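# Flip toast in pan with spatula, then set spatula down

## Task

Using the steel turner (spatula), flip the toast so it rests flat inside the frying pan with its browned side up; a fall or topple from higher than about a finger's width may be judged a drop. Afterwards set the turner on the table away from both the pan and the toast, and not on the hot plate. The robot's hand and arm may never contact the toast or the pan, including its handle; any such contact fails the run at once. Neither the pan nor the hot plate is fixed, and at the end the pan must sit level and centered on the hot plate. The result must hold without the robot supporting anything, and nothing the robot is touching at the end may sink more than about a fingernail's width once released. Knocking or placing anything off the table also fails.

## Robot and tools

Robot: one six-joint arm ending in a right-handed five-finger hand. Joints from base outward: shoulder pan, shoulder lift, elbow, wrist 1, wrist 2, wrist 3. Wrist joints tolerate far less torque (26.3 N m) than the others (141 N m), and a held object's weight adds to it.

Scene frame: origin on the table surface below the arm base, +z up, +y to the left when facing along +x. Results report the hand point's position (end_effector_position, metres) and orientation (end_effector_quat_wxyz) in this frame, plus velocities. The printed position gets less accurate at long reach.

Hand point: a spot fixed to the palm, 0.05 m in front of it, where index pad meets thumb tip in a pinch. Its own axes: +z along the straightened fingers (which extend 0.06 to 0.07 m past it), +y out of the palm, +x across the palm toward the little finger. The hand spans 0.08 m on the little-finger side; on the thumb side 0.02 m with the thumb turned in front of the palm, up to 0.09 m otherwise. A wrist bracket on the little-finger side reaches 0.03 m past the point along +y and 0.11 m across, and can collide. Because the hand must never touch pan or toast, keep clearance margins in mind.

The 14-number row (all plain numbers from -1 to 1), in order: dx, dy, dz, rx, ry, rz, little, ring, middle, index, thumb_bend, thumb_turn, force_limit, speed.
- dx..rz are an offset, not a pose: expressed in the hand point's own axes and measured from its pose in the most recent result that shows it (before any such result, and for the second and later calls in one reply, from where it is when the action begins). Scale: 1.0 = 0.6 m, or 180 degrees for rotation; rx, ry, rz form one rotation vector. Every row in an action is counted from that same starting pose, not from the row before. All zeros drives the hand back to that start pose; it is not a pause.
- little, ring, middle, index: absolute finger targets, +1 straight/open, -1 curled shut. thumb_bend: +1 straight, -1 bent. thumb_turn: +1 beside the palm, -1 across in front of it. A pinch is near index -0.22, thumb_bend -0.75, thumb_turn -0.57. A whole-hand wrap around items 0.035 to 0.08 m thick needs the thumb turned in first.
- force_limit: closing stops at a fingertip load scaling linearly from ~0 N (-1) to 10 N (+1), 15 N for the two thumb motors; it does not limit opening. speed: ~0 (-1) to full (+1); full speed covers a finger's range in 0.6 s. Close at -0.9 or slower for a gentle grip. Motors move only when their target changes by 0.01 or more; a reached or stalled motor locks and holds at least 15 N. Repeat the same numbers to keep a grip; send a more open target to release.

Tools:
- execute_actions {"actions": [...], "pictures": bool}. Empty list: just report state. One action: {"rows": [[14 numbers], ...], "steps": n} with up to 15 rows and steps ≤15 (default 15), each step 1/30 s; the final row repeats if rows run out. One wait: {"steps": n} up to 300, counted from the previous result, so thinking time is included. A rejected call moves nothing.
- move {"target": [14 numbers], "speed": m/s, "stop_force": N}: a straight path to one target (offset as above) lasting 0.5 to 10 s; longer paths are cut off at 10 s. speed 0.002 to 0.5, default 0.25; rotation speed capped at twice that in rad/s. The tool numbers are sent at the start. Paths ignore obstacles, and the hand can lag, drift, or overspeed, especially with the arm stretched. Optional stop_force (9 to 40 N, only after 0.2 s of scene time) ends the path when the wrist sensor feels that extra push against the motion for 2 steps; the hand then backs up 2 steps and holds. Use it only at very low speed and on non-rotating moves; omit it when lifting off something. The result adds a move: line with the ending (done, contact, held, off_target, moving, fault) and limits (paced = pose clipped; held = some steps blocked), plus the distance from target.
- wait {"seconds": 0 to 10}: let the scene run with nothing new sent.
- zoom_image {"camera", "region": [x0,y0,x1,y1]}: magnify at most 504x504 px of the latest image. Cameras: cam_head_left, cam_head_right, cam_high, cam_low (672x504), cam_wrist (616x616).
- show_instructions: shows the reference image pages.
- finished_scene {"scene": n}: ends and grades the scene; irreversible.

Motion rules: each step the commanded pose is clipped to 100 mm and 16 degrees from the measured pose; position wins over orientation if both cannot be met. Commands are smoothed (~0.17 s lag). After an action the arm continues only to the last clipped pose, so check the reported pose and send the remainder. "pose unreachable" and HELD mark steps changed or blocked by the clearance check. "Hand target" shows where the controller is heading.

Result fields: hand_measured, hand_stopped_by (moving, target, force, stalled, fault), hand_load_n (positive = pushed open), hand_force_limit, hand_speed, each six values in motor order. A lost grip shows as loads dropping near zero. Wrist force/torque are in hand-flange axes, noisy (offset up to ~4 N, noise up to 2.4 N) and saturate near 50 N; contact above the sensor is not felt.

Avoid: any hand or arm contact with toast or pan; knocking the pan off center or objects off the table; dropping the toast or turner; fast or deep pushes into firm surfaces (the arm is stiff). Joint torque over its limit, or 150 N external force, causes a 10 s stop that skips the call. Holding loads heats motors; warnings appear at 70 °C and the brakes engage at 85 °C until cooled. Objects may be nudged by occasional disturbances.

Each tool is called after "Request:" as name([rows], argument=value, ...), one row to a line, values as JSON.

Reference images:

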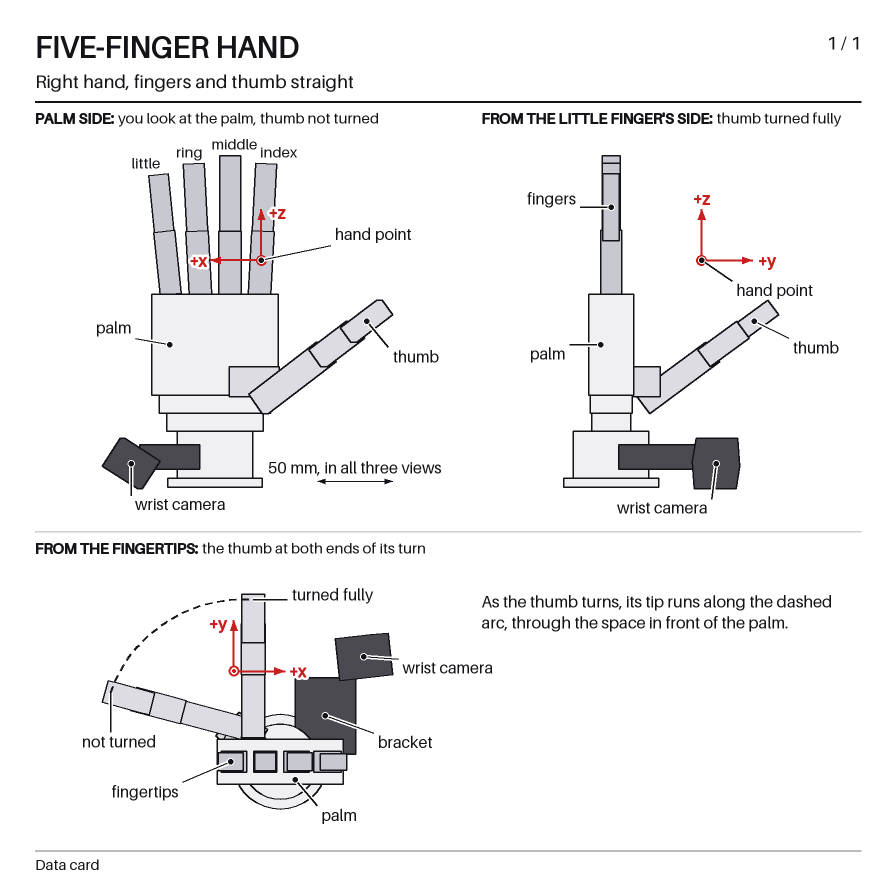

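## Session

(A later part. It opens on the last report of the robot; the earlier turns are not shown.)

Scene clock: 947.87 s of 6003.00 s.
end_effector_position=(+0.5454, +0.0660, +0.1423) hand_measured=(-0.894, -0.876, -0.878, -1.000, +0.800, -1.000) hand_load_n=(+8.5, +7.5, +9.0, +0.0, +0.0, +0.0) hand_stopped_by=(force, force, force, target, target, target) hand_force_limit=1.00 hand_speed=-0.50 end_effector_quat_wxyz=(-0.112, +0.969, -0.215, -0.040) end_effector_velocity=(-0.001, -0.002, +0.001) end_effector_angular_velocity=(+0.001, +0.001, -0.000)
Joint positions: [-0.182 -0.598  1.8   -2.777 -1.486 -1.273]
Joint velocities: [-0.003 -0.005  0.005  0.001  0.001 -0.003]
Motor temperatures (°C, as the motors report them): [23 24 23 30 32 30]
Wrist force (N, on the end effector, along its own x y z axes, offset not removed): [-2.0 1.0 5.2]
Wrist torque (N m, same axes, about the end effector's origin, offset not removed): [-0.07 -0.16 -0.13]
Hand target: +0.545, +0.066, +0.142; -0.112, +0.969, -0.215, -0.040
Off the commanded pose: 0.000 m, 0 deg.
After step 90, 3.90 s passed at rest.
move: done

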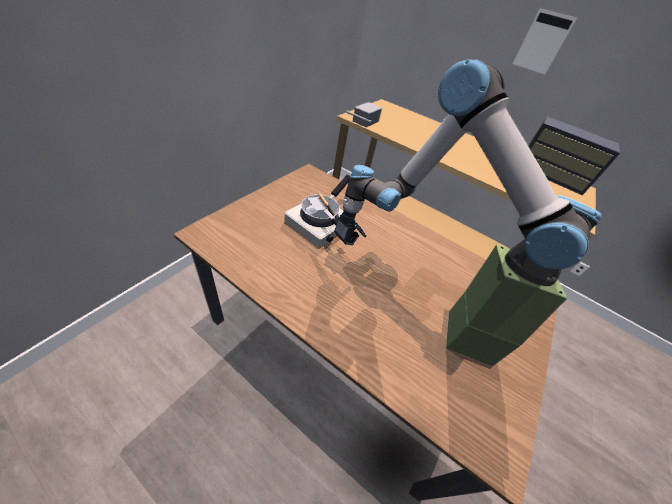

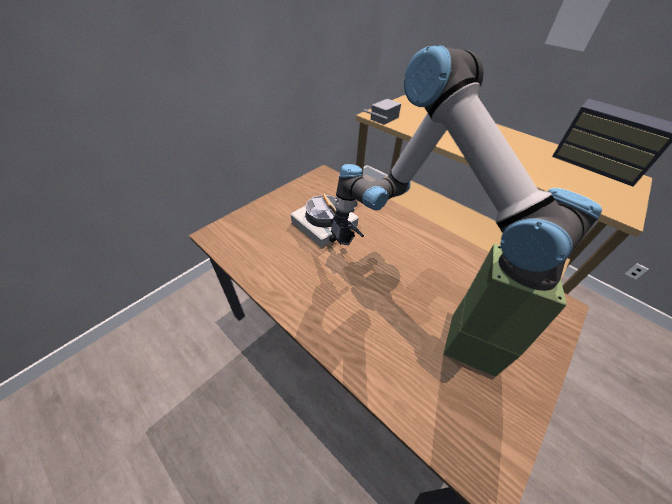

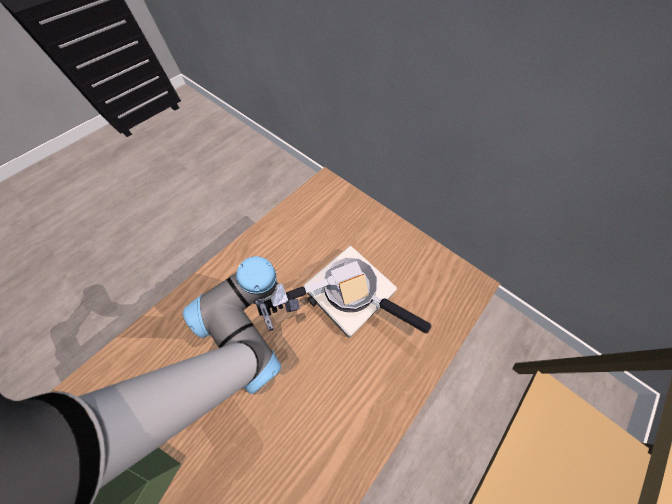

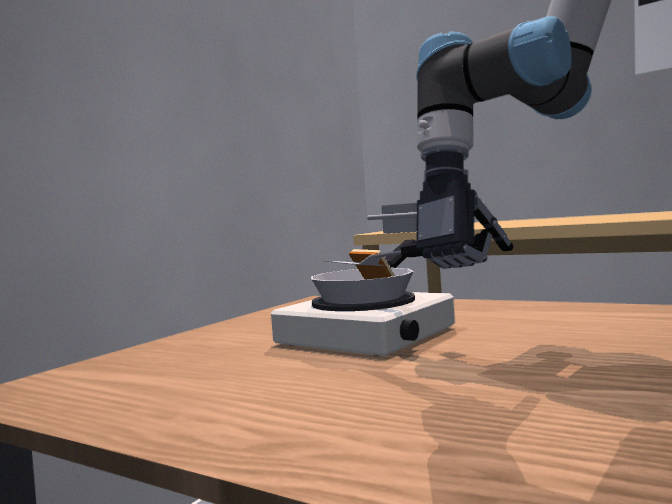

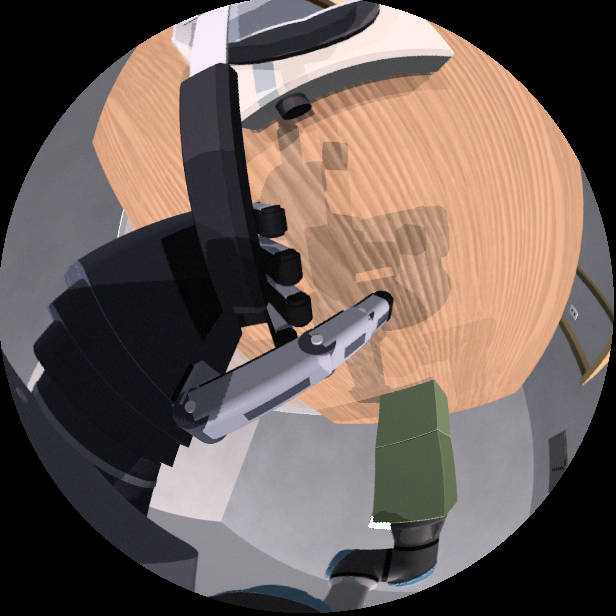

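Request:
move(target=[-0.001,0.0264,-0.012,0,0,0,-1,-1,-1,-1,0.8,-1,1,-0.5], speed=0.012)

Request:
zoom_image(camera="cam_low", region=[310,220,430,310])

Request:
zoom_image(camera="cam_head_left", region=[290,180,350,235])

Scene clock: 955.50 s of 6003.00 s.
end_effector_position=(+0.5385, +0.0509, +0.1461) hand_measured=(-0.894, -0.876, -0.878, -1.000, +0.800, -1.000) hand_load_n=(+8.5, +7.5, +9.0, +0.0, +0.0, +0.0) hand_stopped_by=(force, force, force, target, target, target) hand_force_limit=1.00 hand_speed=-0.50 end_effector_quat_wxyz=(-0.112, +0.969, -0.215, -0.040) end_effector_velocity=(-0.001, -0.003, +0.001) end_effector_angular_velocity=(+0.001, -0.000, -0.000)
Joint positions: [-0.209 -0.619  1.83  -2.784 -1.486 -1.299]
Joint velocities: [-0.005 -0.004  0.005 -0.001  0.001 -0.005]
Motor temperatures (°C, as the motors report them): [23 24 23 30 32 30]
Wrist force (N, on the end effector, along its own x y z axes, offset not removed): [0.7 -0.9 4.4]
Wrist torque (N m, same axes, about the end effector's origin, offset not removed): [-0.36 -0.55 0.01]
Hand target: +0.538, +0.051, +0.146; -0.112, +0.969, -0.215, -0.040
Off the commanded pose: 0.000 m, 0 deg.
After step 90, 3.00 s passed at rest.
move: done

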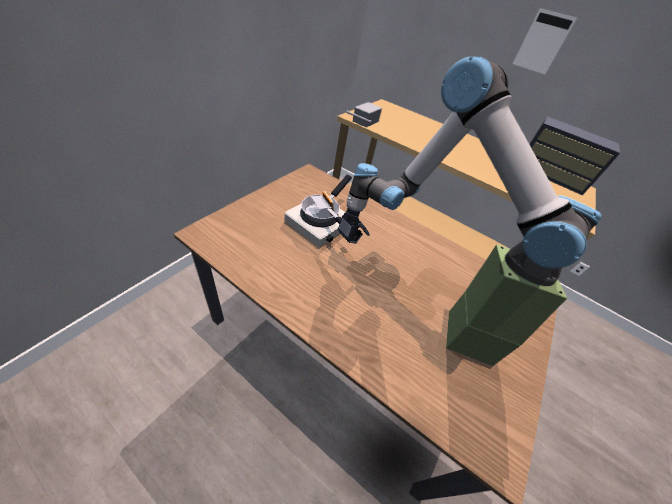

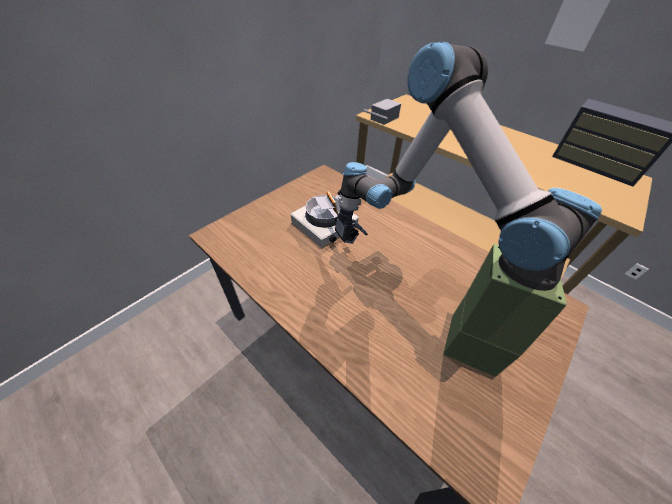

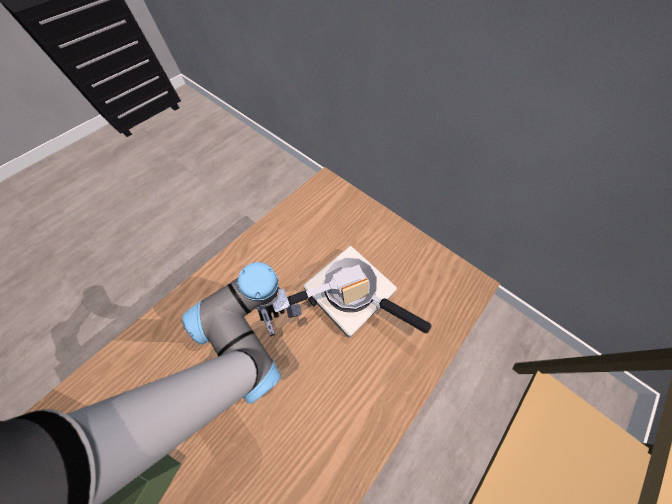

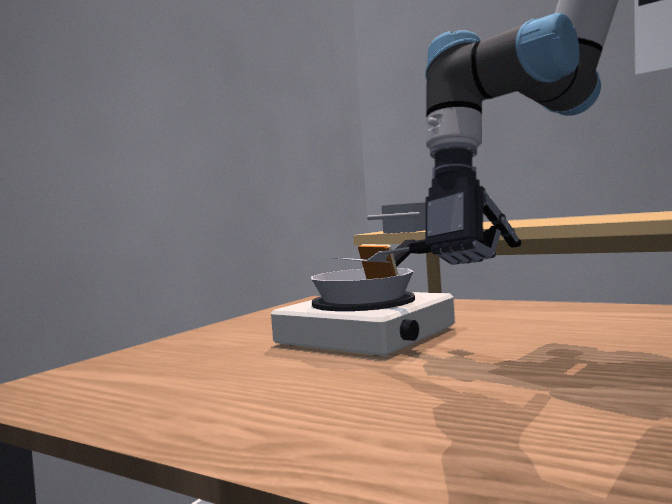

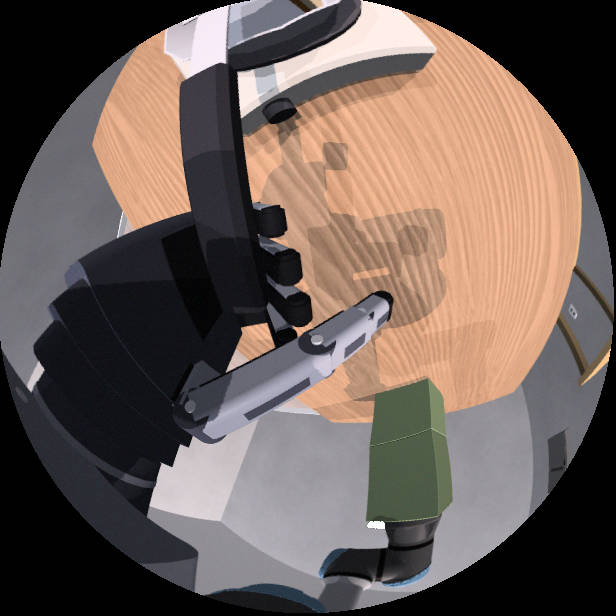

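Region (310, 220, 430, 310) of cam_low's 672x504 image, scaled by 4.200, with more detail than that image has; it fills the top 378 rows of this view, and the rest is white.

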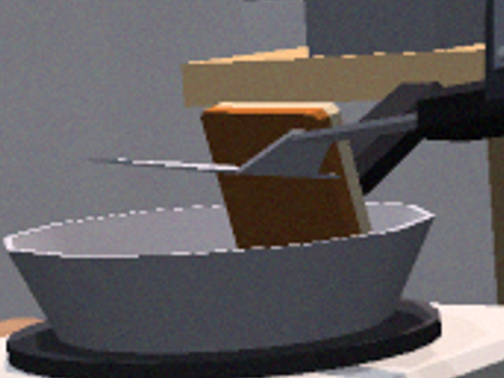

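Region (290, 180, 350, 235) of cam_head_left's 672x504 image, scaled by 8.400, with more detail than that image has; it fills the top 462 rows of this view, and the rest is white.

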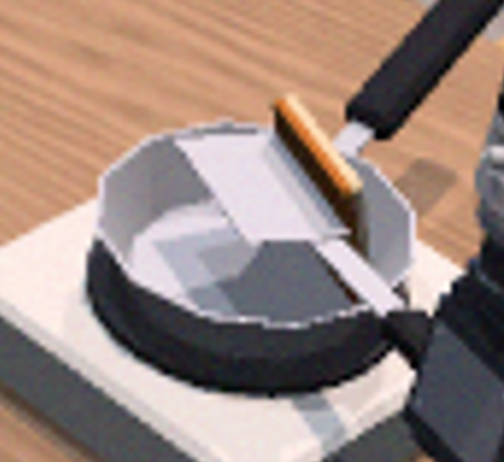

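Request:
move(target=[0,0.0147,-0.003,0,0,0,-1,-1,-1,-1,0.8,-1,1,-0.5], speed=0.004)

Request:
zoom_image(camera="cam_low", region=[310,220,430,310])

Request:
zoom_image(camera="cam_head_left", region=[290,180,350,235])

Scene clock: 962.70 s of 6003.00 s.
end_effector_position=(+0.5348, +0.0428, +0.1461) hand_measured=(-0.894, -0.876, -0.878, -1.000, +0.800, -1.000) hand_load_n=(+8.5, +7.5, +9.0, +0.0, +0.0, +0.0) hand_stopped_by=(force, force, force, target, target, target) hand_force_limit=1.00 hand_speed=-0.50 end_effector_quat_wxyz=(-0.112, +0.969, -0.215, -0.040) end_effector_velocity=(-0.001, -0.001, -0.000) end_effector_angular_velocity=(-0.001, +0.000, +0.002)
Joint positions: [-0.223 -0.625  1.843 -2.79  -1.486 -1.314]
Joint velocities: [-0.001 -0.     0.002 -0.001 -0.001 -0.002]
Motor temperatures (°C, as the motors report them): [23 24 23 30 32 30]
Wrist force (N, on the end effector, along its own x y z axes, offset not removed): [0.4 -2.2 6.7]
Wrist torque (N m, same axes, about the end effector's origin, offset not removed): [-0.65 -0.35 -0.05]
Hand target: +0.535, +0.043, +0.146; -0.112, +0.969, -0.215, -0.040
Off the commanded pose: 0.000 m, 0 deg.
After step 90, 1.80 s passed at rest.
move: done

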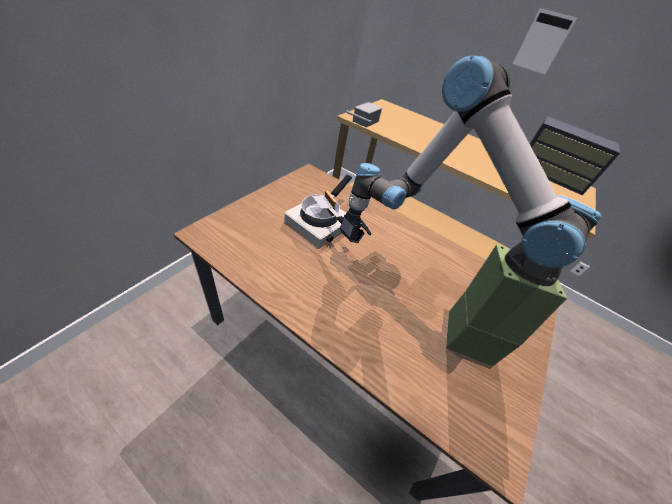

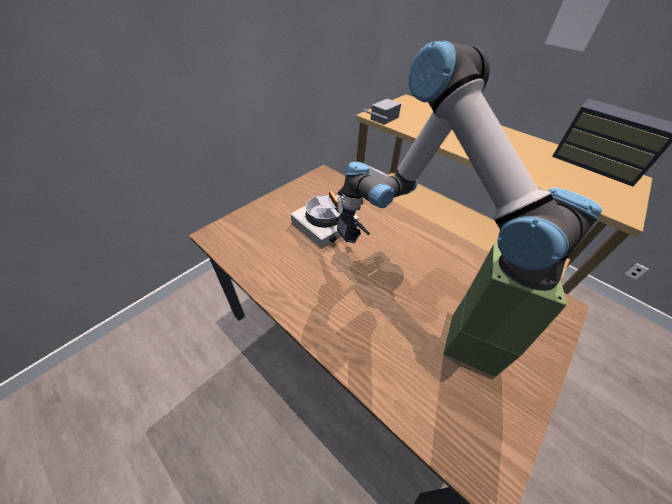

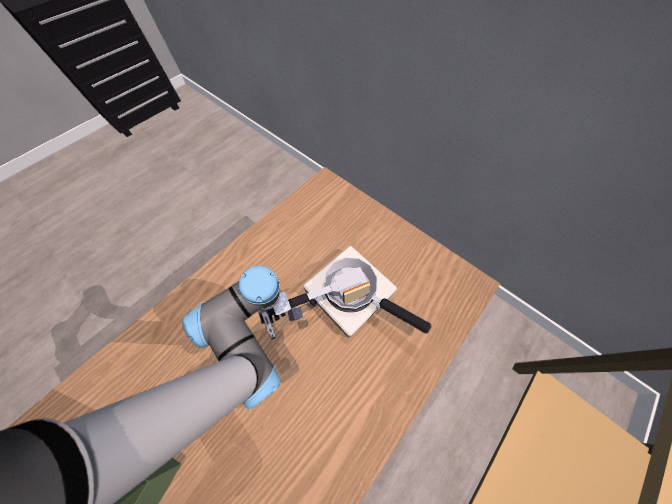

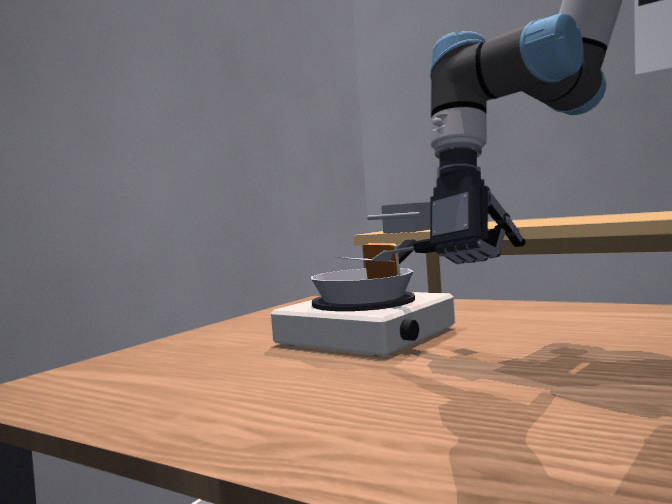

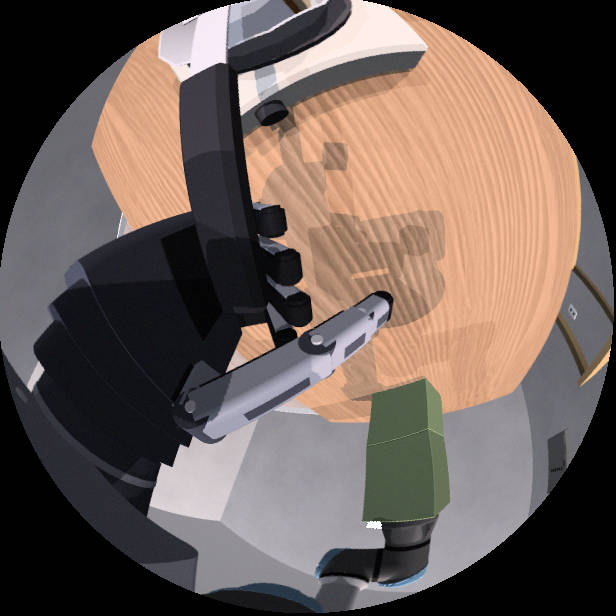

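Region (310, 220, 430, 310) of cam_low's 672x504 image, scaled by 4.200, with more detail than that image has; it fills the top 378 rows of this view, and the rest is white.

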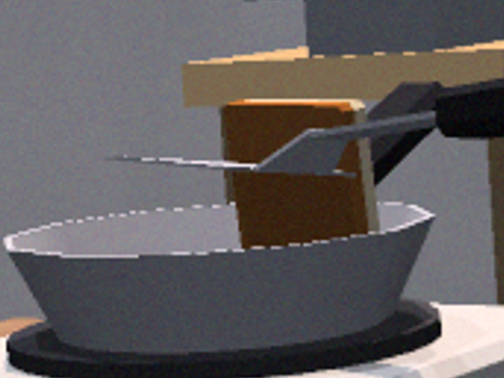

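Region (290, 180, 350, 235) of cam_head_left's 672x504 image, scaled by 8.400, with more detail than that image has; it fills the top 462 rows of this view, and the rest is white.

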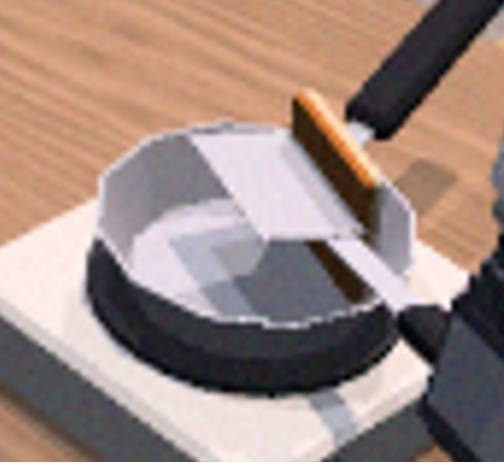

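Request:
move(target=[0,0.008,-0.0017,0,0,0,-1,-1,-1,-1,0.8,-1,1,-0.5], speed=0.003)

Request:
zoom_image(camera="cam_low", region=[310,220,430,310])

Request:
zoom_image(camera="cam_high", region=[310,240,400,330])

Scene clock: 971.33 s of 6003.00 s.
end_effector_position=(+0.5329, +0.0384, +0.1461) hand_measured=(-0.894, -0.876, -0.878, -1.000, +0.800, -1.000) hand_load_n=(+8.5, +7.5, +9.0, +0.0, +0.0, +0.0) hand_stopped_by=(force, force, force, target, target, target) hand_force_limit=1.00 hand_speed=-0.50 end_effector_quat_wxyz=(-0.112, +0.969, -0.215, -0.040) end_effector_velocity=(-0.000, -0.001, -0.000) end_effector_angular_velocity=(-0.000, +0.000, -0.001)
Joint positions: [-0.231 -0.628  1.85  -2.793 -1.486 -1.322]
Joint velocities: [-0.002 -0.     0.001 -0.    -0.    -0.001]
Motor temperatures (°C, as the motors report them): [23 24 23 30 32 30]
Wrist force (N, on the end effector, along its own x y z axes, offset not removed): [-2.0 -0.2 4.9]
Wrist torque (N m, same axes, about the end effector's origin, offset not removed): [-0.31 -0.02 -0.16]
Hand target: +0.533, +0.038, +0.146; -0.112, +0.969, -0.215, -0.040
Off the commanded pose: 0.000 m, 0 deg.
After step 90, 3.80 s passed at rest.
move: done

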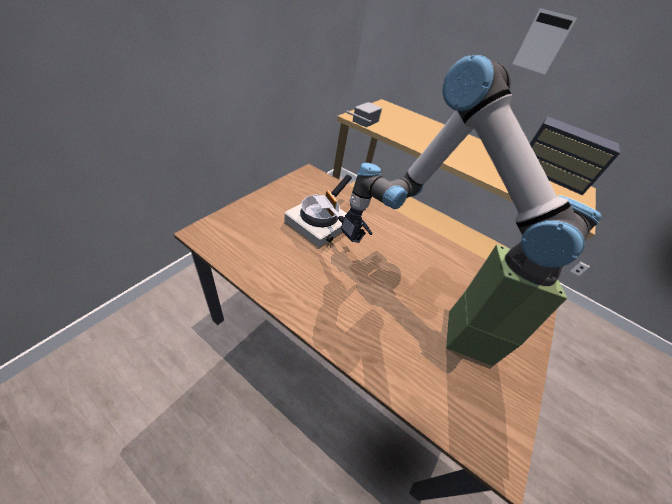

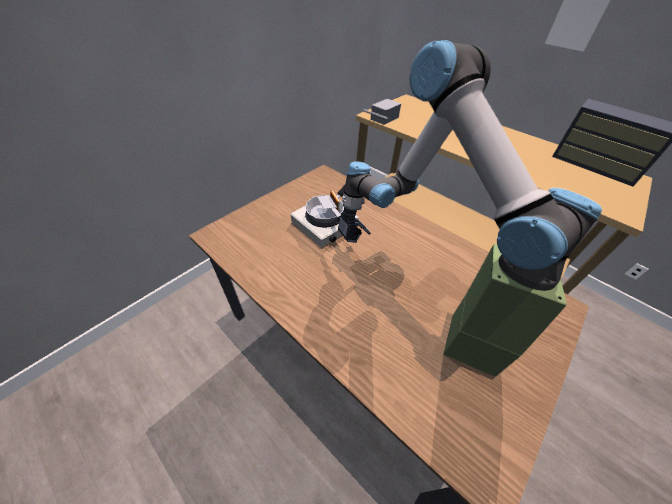

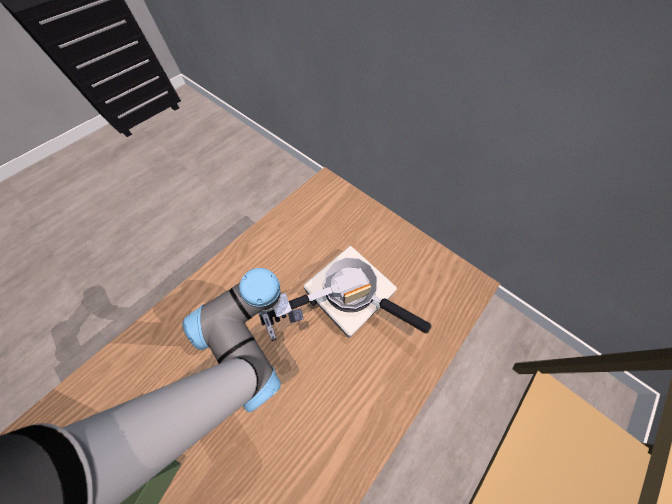

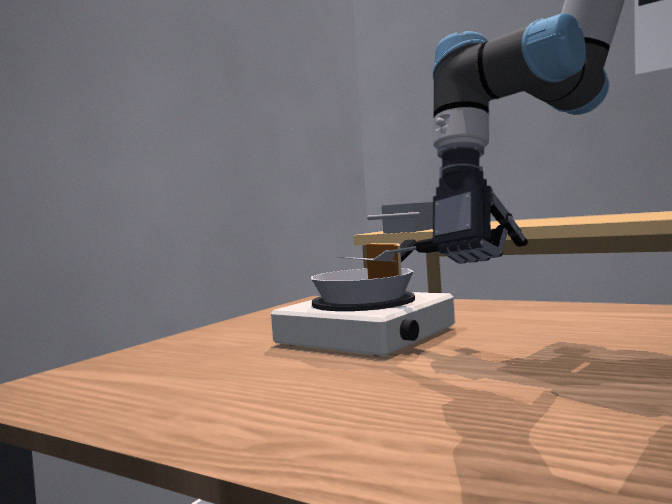

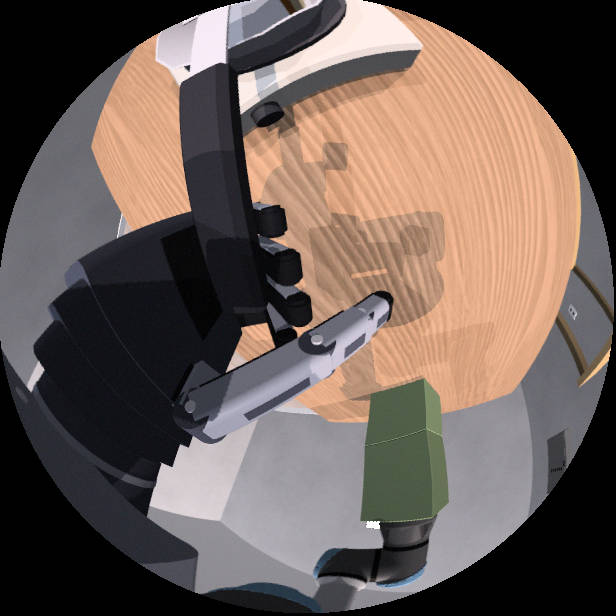

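Region (310, 220, 430, 310) of cam_low's 672x504 image, scaled by 4.200, with more detail than that image has; it fills the top 378 rows of this view, and the rest is white.

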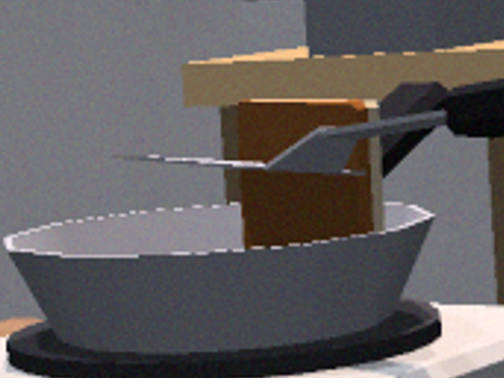

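Region (310, 240, 400, 330) of cam_high's 672x504 image, scaled by 5.600, with more detail than that image has.

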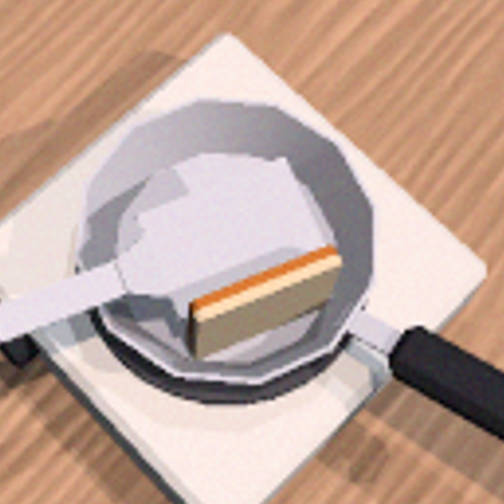

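Request:
move(target=[0,-0.013,0.003,0,0,0,-1,-1,-1,-1,0.8,-1,1,-0.5], speed=0.01)

Request:
move(target=[0,0.005,0.0013,0.1378,0,-0.0169,-1,-1,-1,-1,0.8,-1,1,-0.5], speed=0.15)

Request:
zoom_image(camera="cam_low", region=[310,220,430,310])

Request:
zoom_image(camera="cam_head_left", region=[290,180,350,235])

Scene clock: 1002.43 s of 6003.00 s.
end_effector_position=(+0.5360, +0.0454, +0.1459) hand_measured=(-0.894, -0.876, -0.878, -1.000, +0.800, -1.000) hand_load_n=(+8.5, +7.5, +9.0, +0.0, +0.0, +0.0) hand_stopped_by=(force, force, force, target, target, target) hand_force_limit=1.00 hand_speed=-0.50 end_effector_quat_wxyz=(-0.112, +0.969, -0.215, -0.040) end_effector_velocity=(+0.001, +0.002, -0.000) end_effector_angular_velocity=(-0.001, +0.001, -0.001)
Joint positions: [-0.218 -0.622  1.839 -2.788 -1.486 -1.309]
Joint velocities: [ 0.004  0.002 -0.004  0.002 -0.001  0.005]
Motor temperatures (°C, as the motors report them): [23 24 23 31 32 30]
Wrist force (N, on the end effector, along its own x y z axes, offset not removed): [-3.8 0.4 7.3]
Wrist torque (N m, same axes, about the end effector's origin, offset not removed): [-0.25 -0.04 -0.33]
Hand target: +0.536, +0.046, +0.146; -0.112, +0.969, -0.215, -0.040
Off the commanded pose: 0.000 m, 0 deg.
After step 90, 27.07 s passed at rest.
move: done

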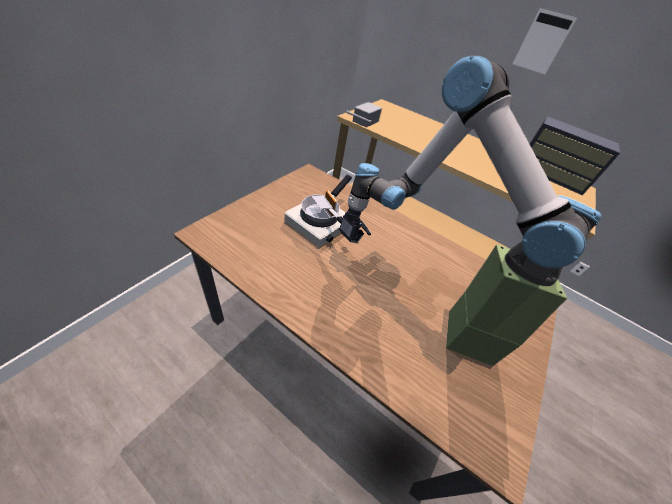

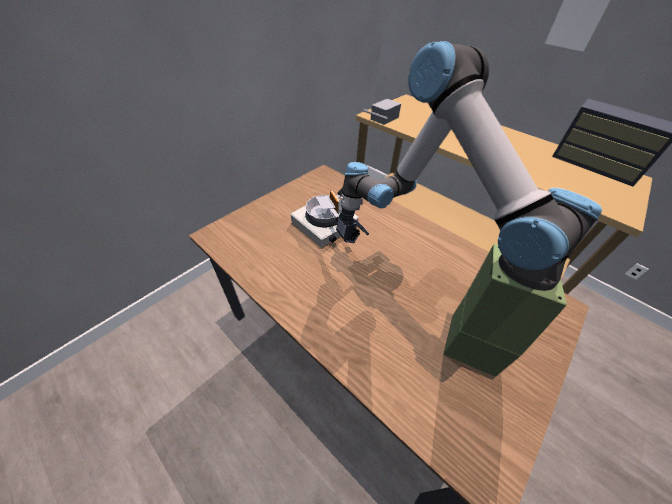

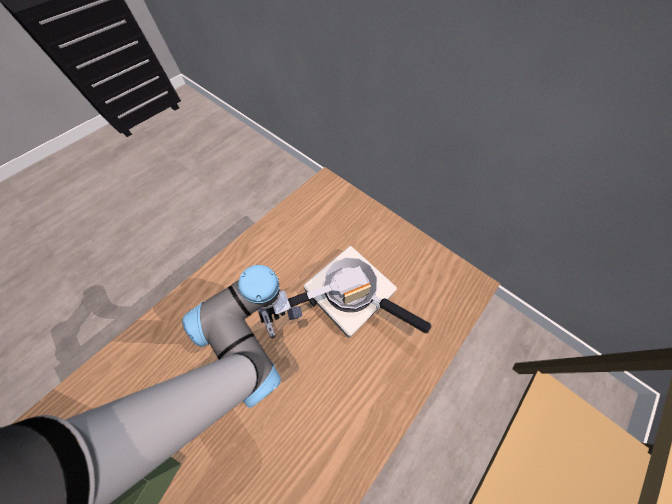

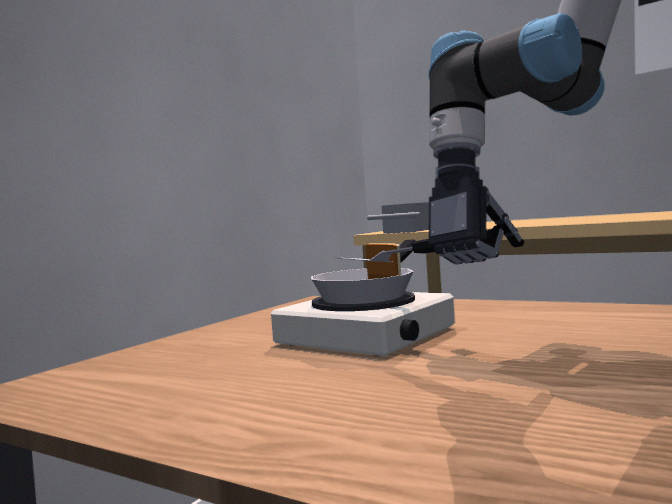

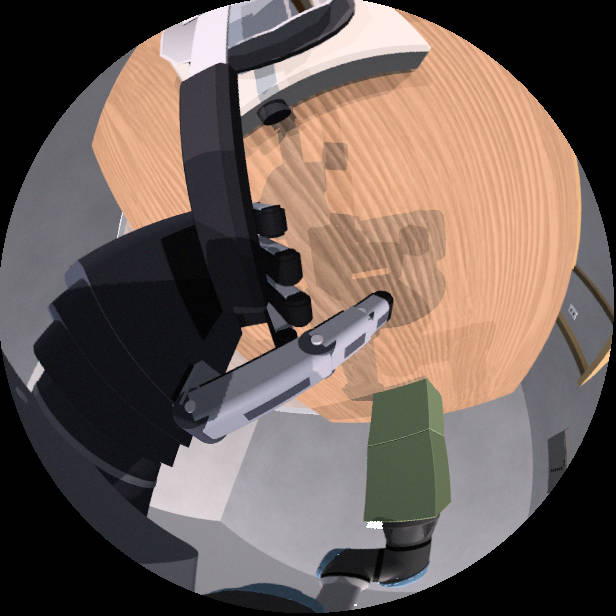

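Scene clock: 1004.33 s of 6003.00 s.
end_effector_position=(+0.5347, +0.0429, +0.1445) hand_measured=(-0.894, -0.876, -0.878, -1.000, +0.800, -1.000) hand_load_n=(+8.5, +7.5, +9.0, +0.0, +0.0, +0.0) hand_stopped_by=(force, force, force, target, target, target) hand_force_limit=1.00 hand_speed=-0.50 end_effector_quat_wxyz=(-0.318, +0.928, -0.193, +0.010) end_effector_velocity=(-0.000, +0.000, -0.000) end_effector_angular_velocity=(+0.015, -0.005, +0.001)
Joint positions: [-0.415 -0.637  1.963 -2.898 -1.057 -1.555]
Joint velocities: [-0.006  0.001  0.002  0.003  0.015 -0.011]
Motor temperatures (°C, as the motors report them): [23 24 23 31 32 30]
Wrist force (N, on the end effector, along its own x y z axes, offset not removed): [-3.7 1.1 3.9]
Wrist torque (N m, same axes, about the end effector's origin, offset not removed): [-0.23 0.19 0.10]
Hand target: +0.535, +0.043, +0.144; -0.318, +0.928, -0.193, +0.010
Off the commanded pose: 0.000 m, 0 deg.
move: done

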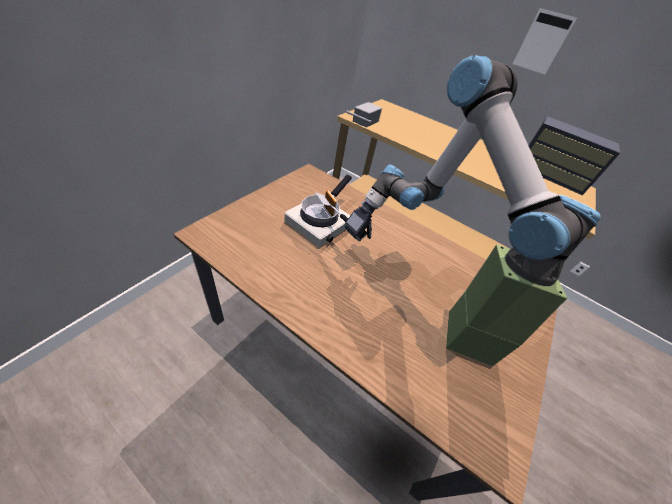

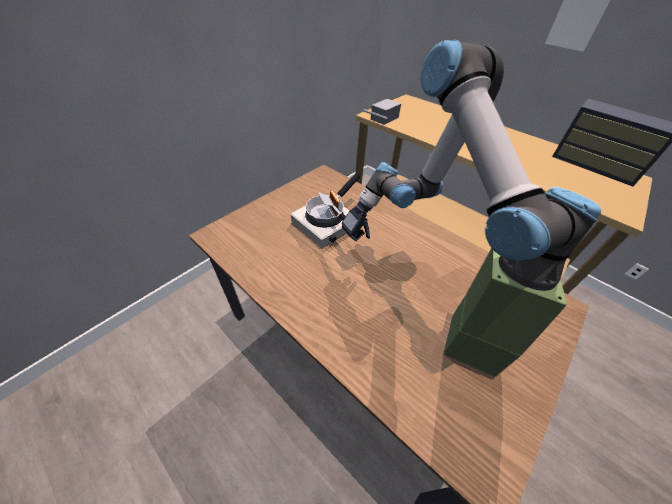

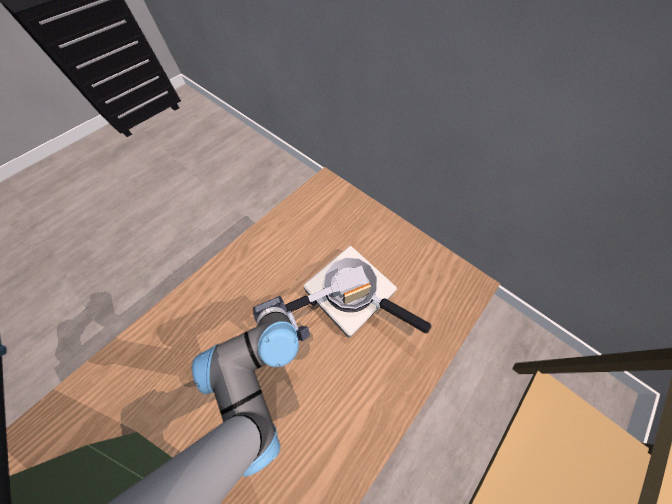

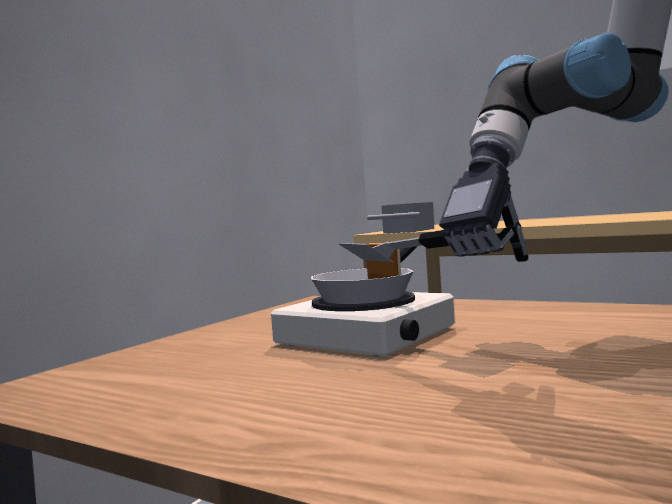

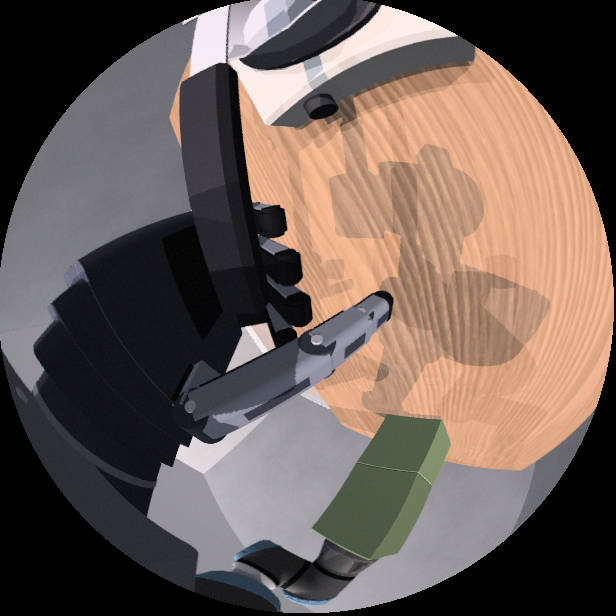

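Region (310, 220, 430, 310) of cam_low's 672x504 image, scaled by 4.200, with more detail than that image has; it fills the top 378 rows of this view, and the rest is white.

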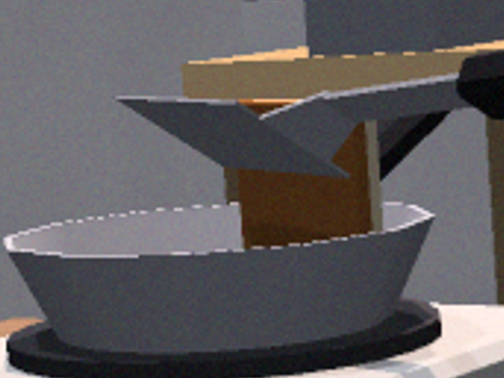

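Region (290, 180, 350, 235) of cam_head_left's 672x504 image, scaled by 8.400, with more detail than that image has; it fills the top 462 rows of this view, and the rest is white.

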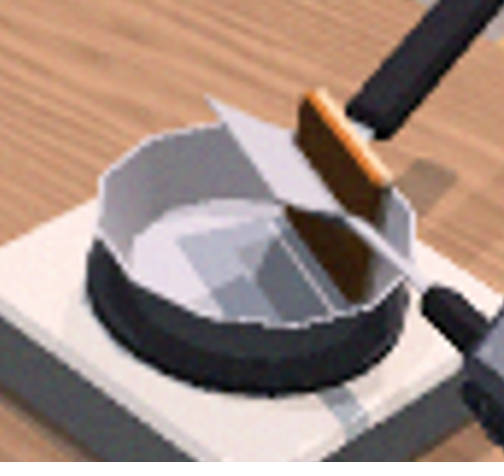

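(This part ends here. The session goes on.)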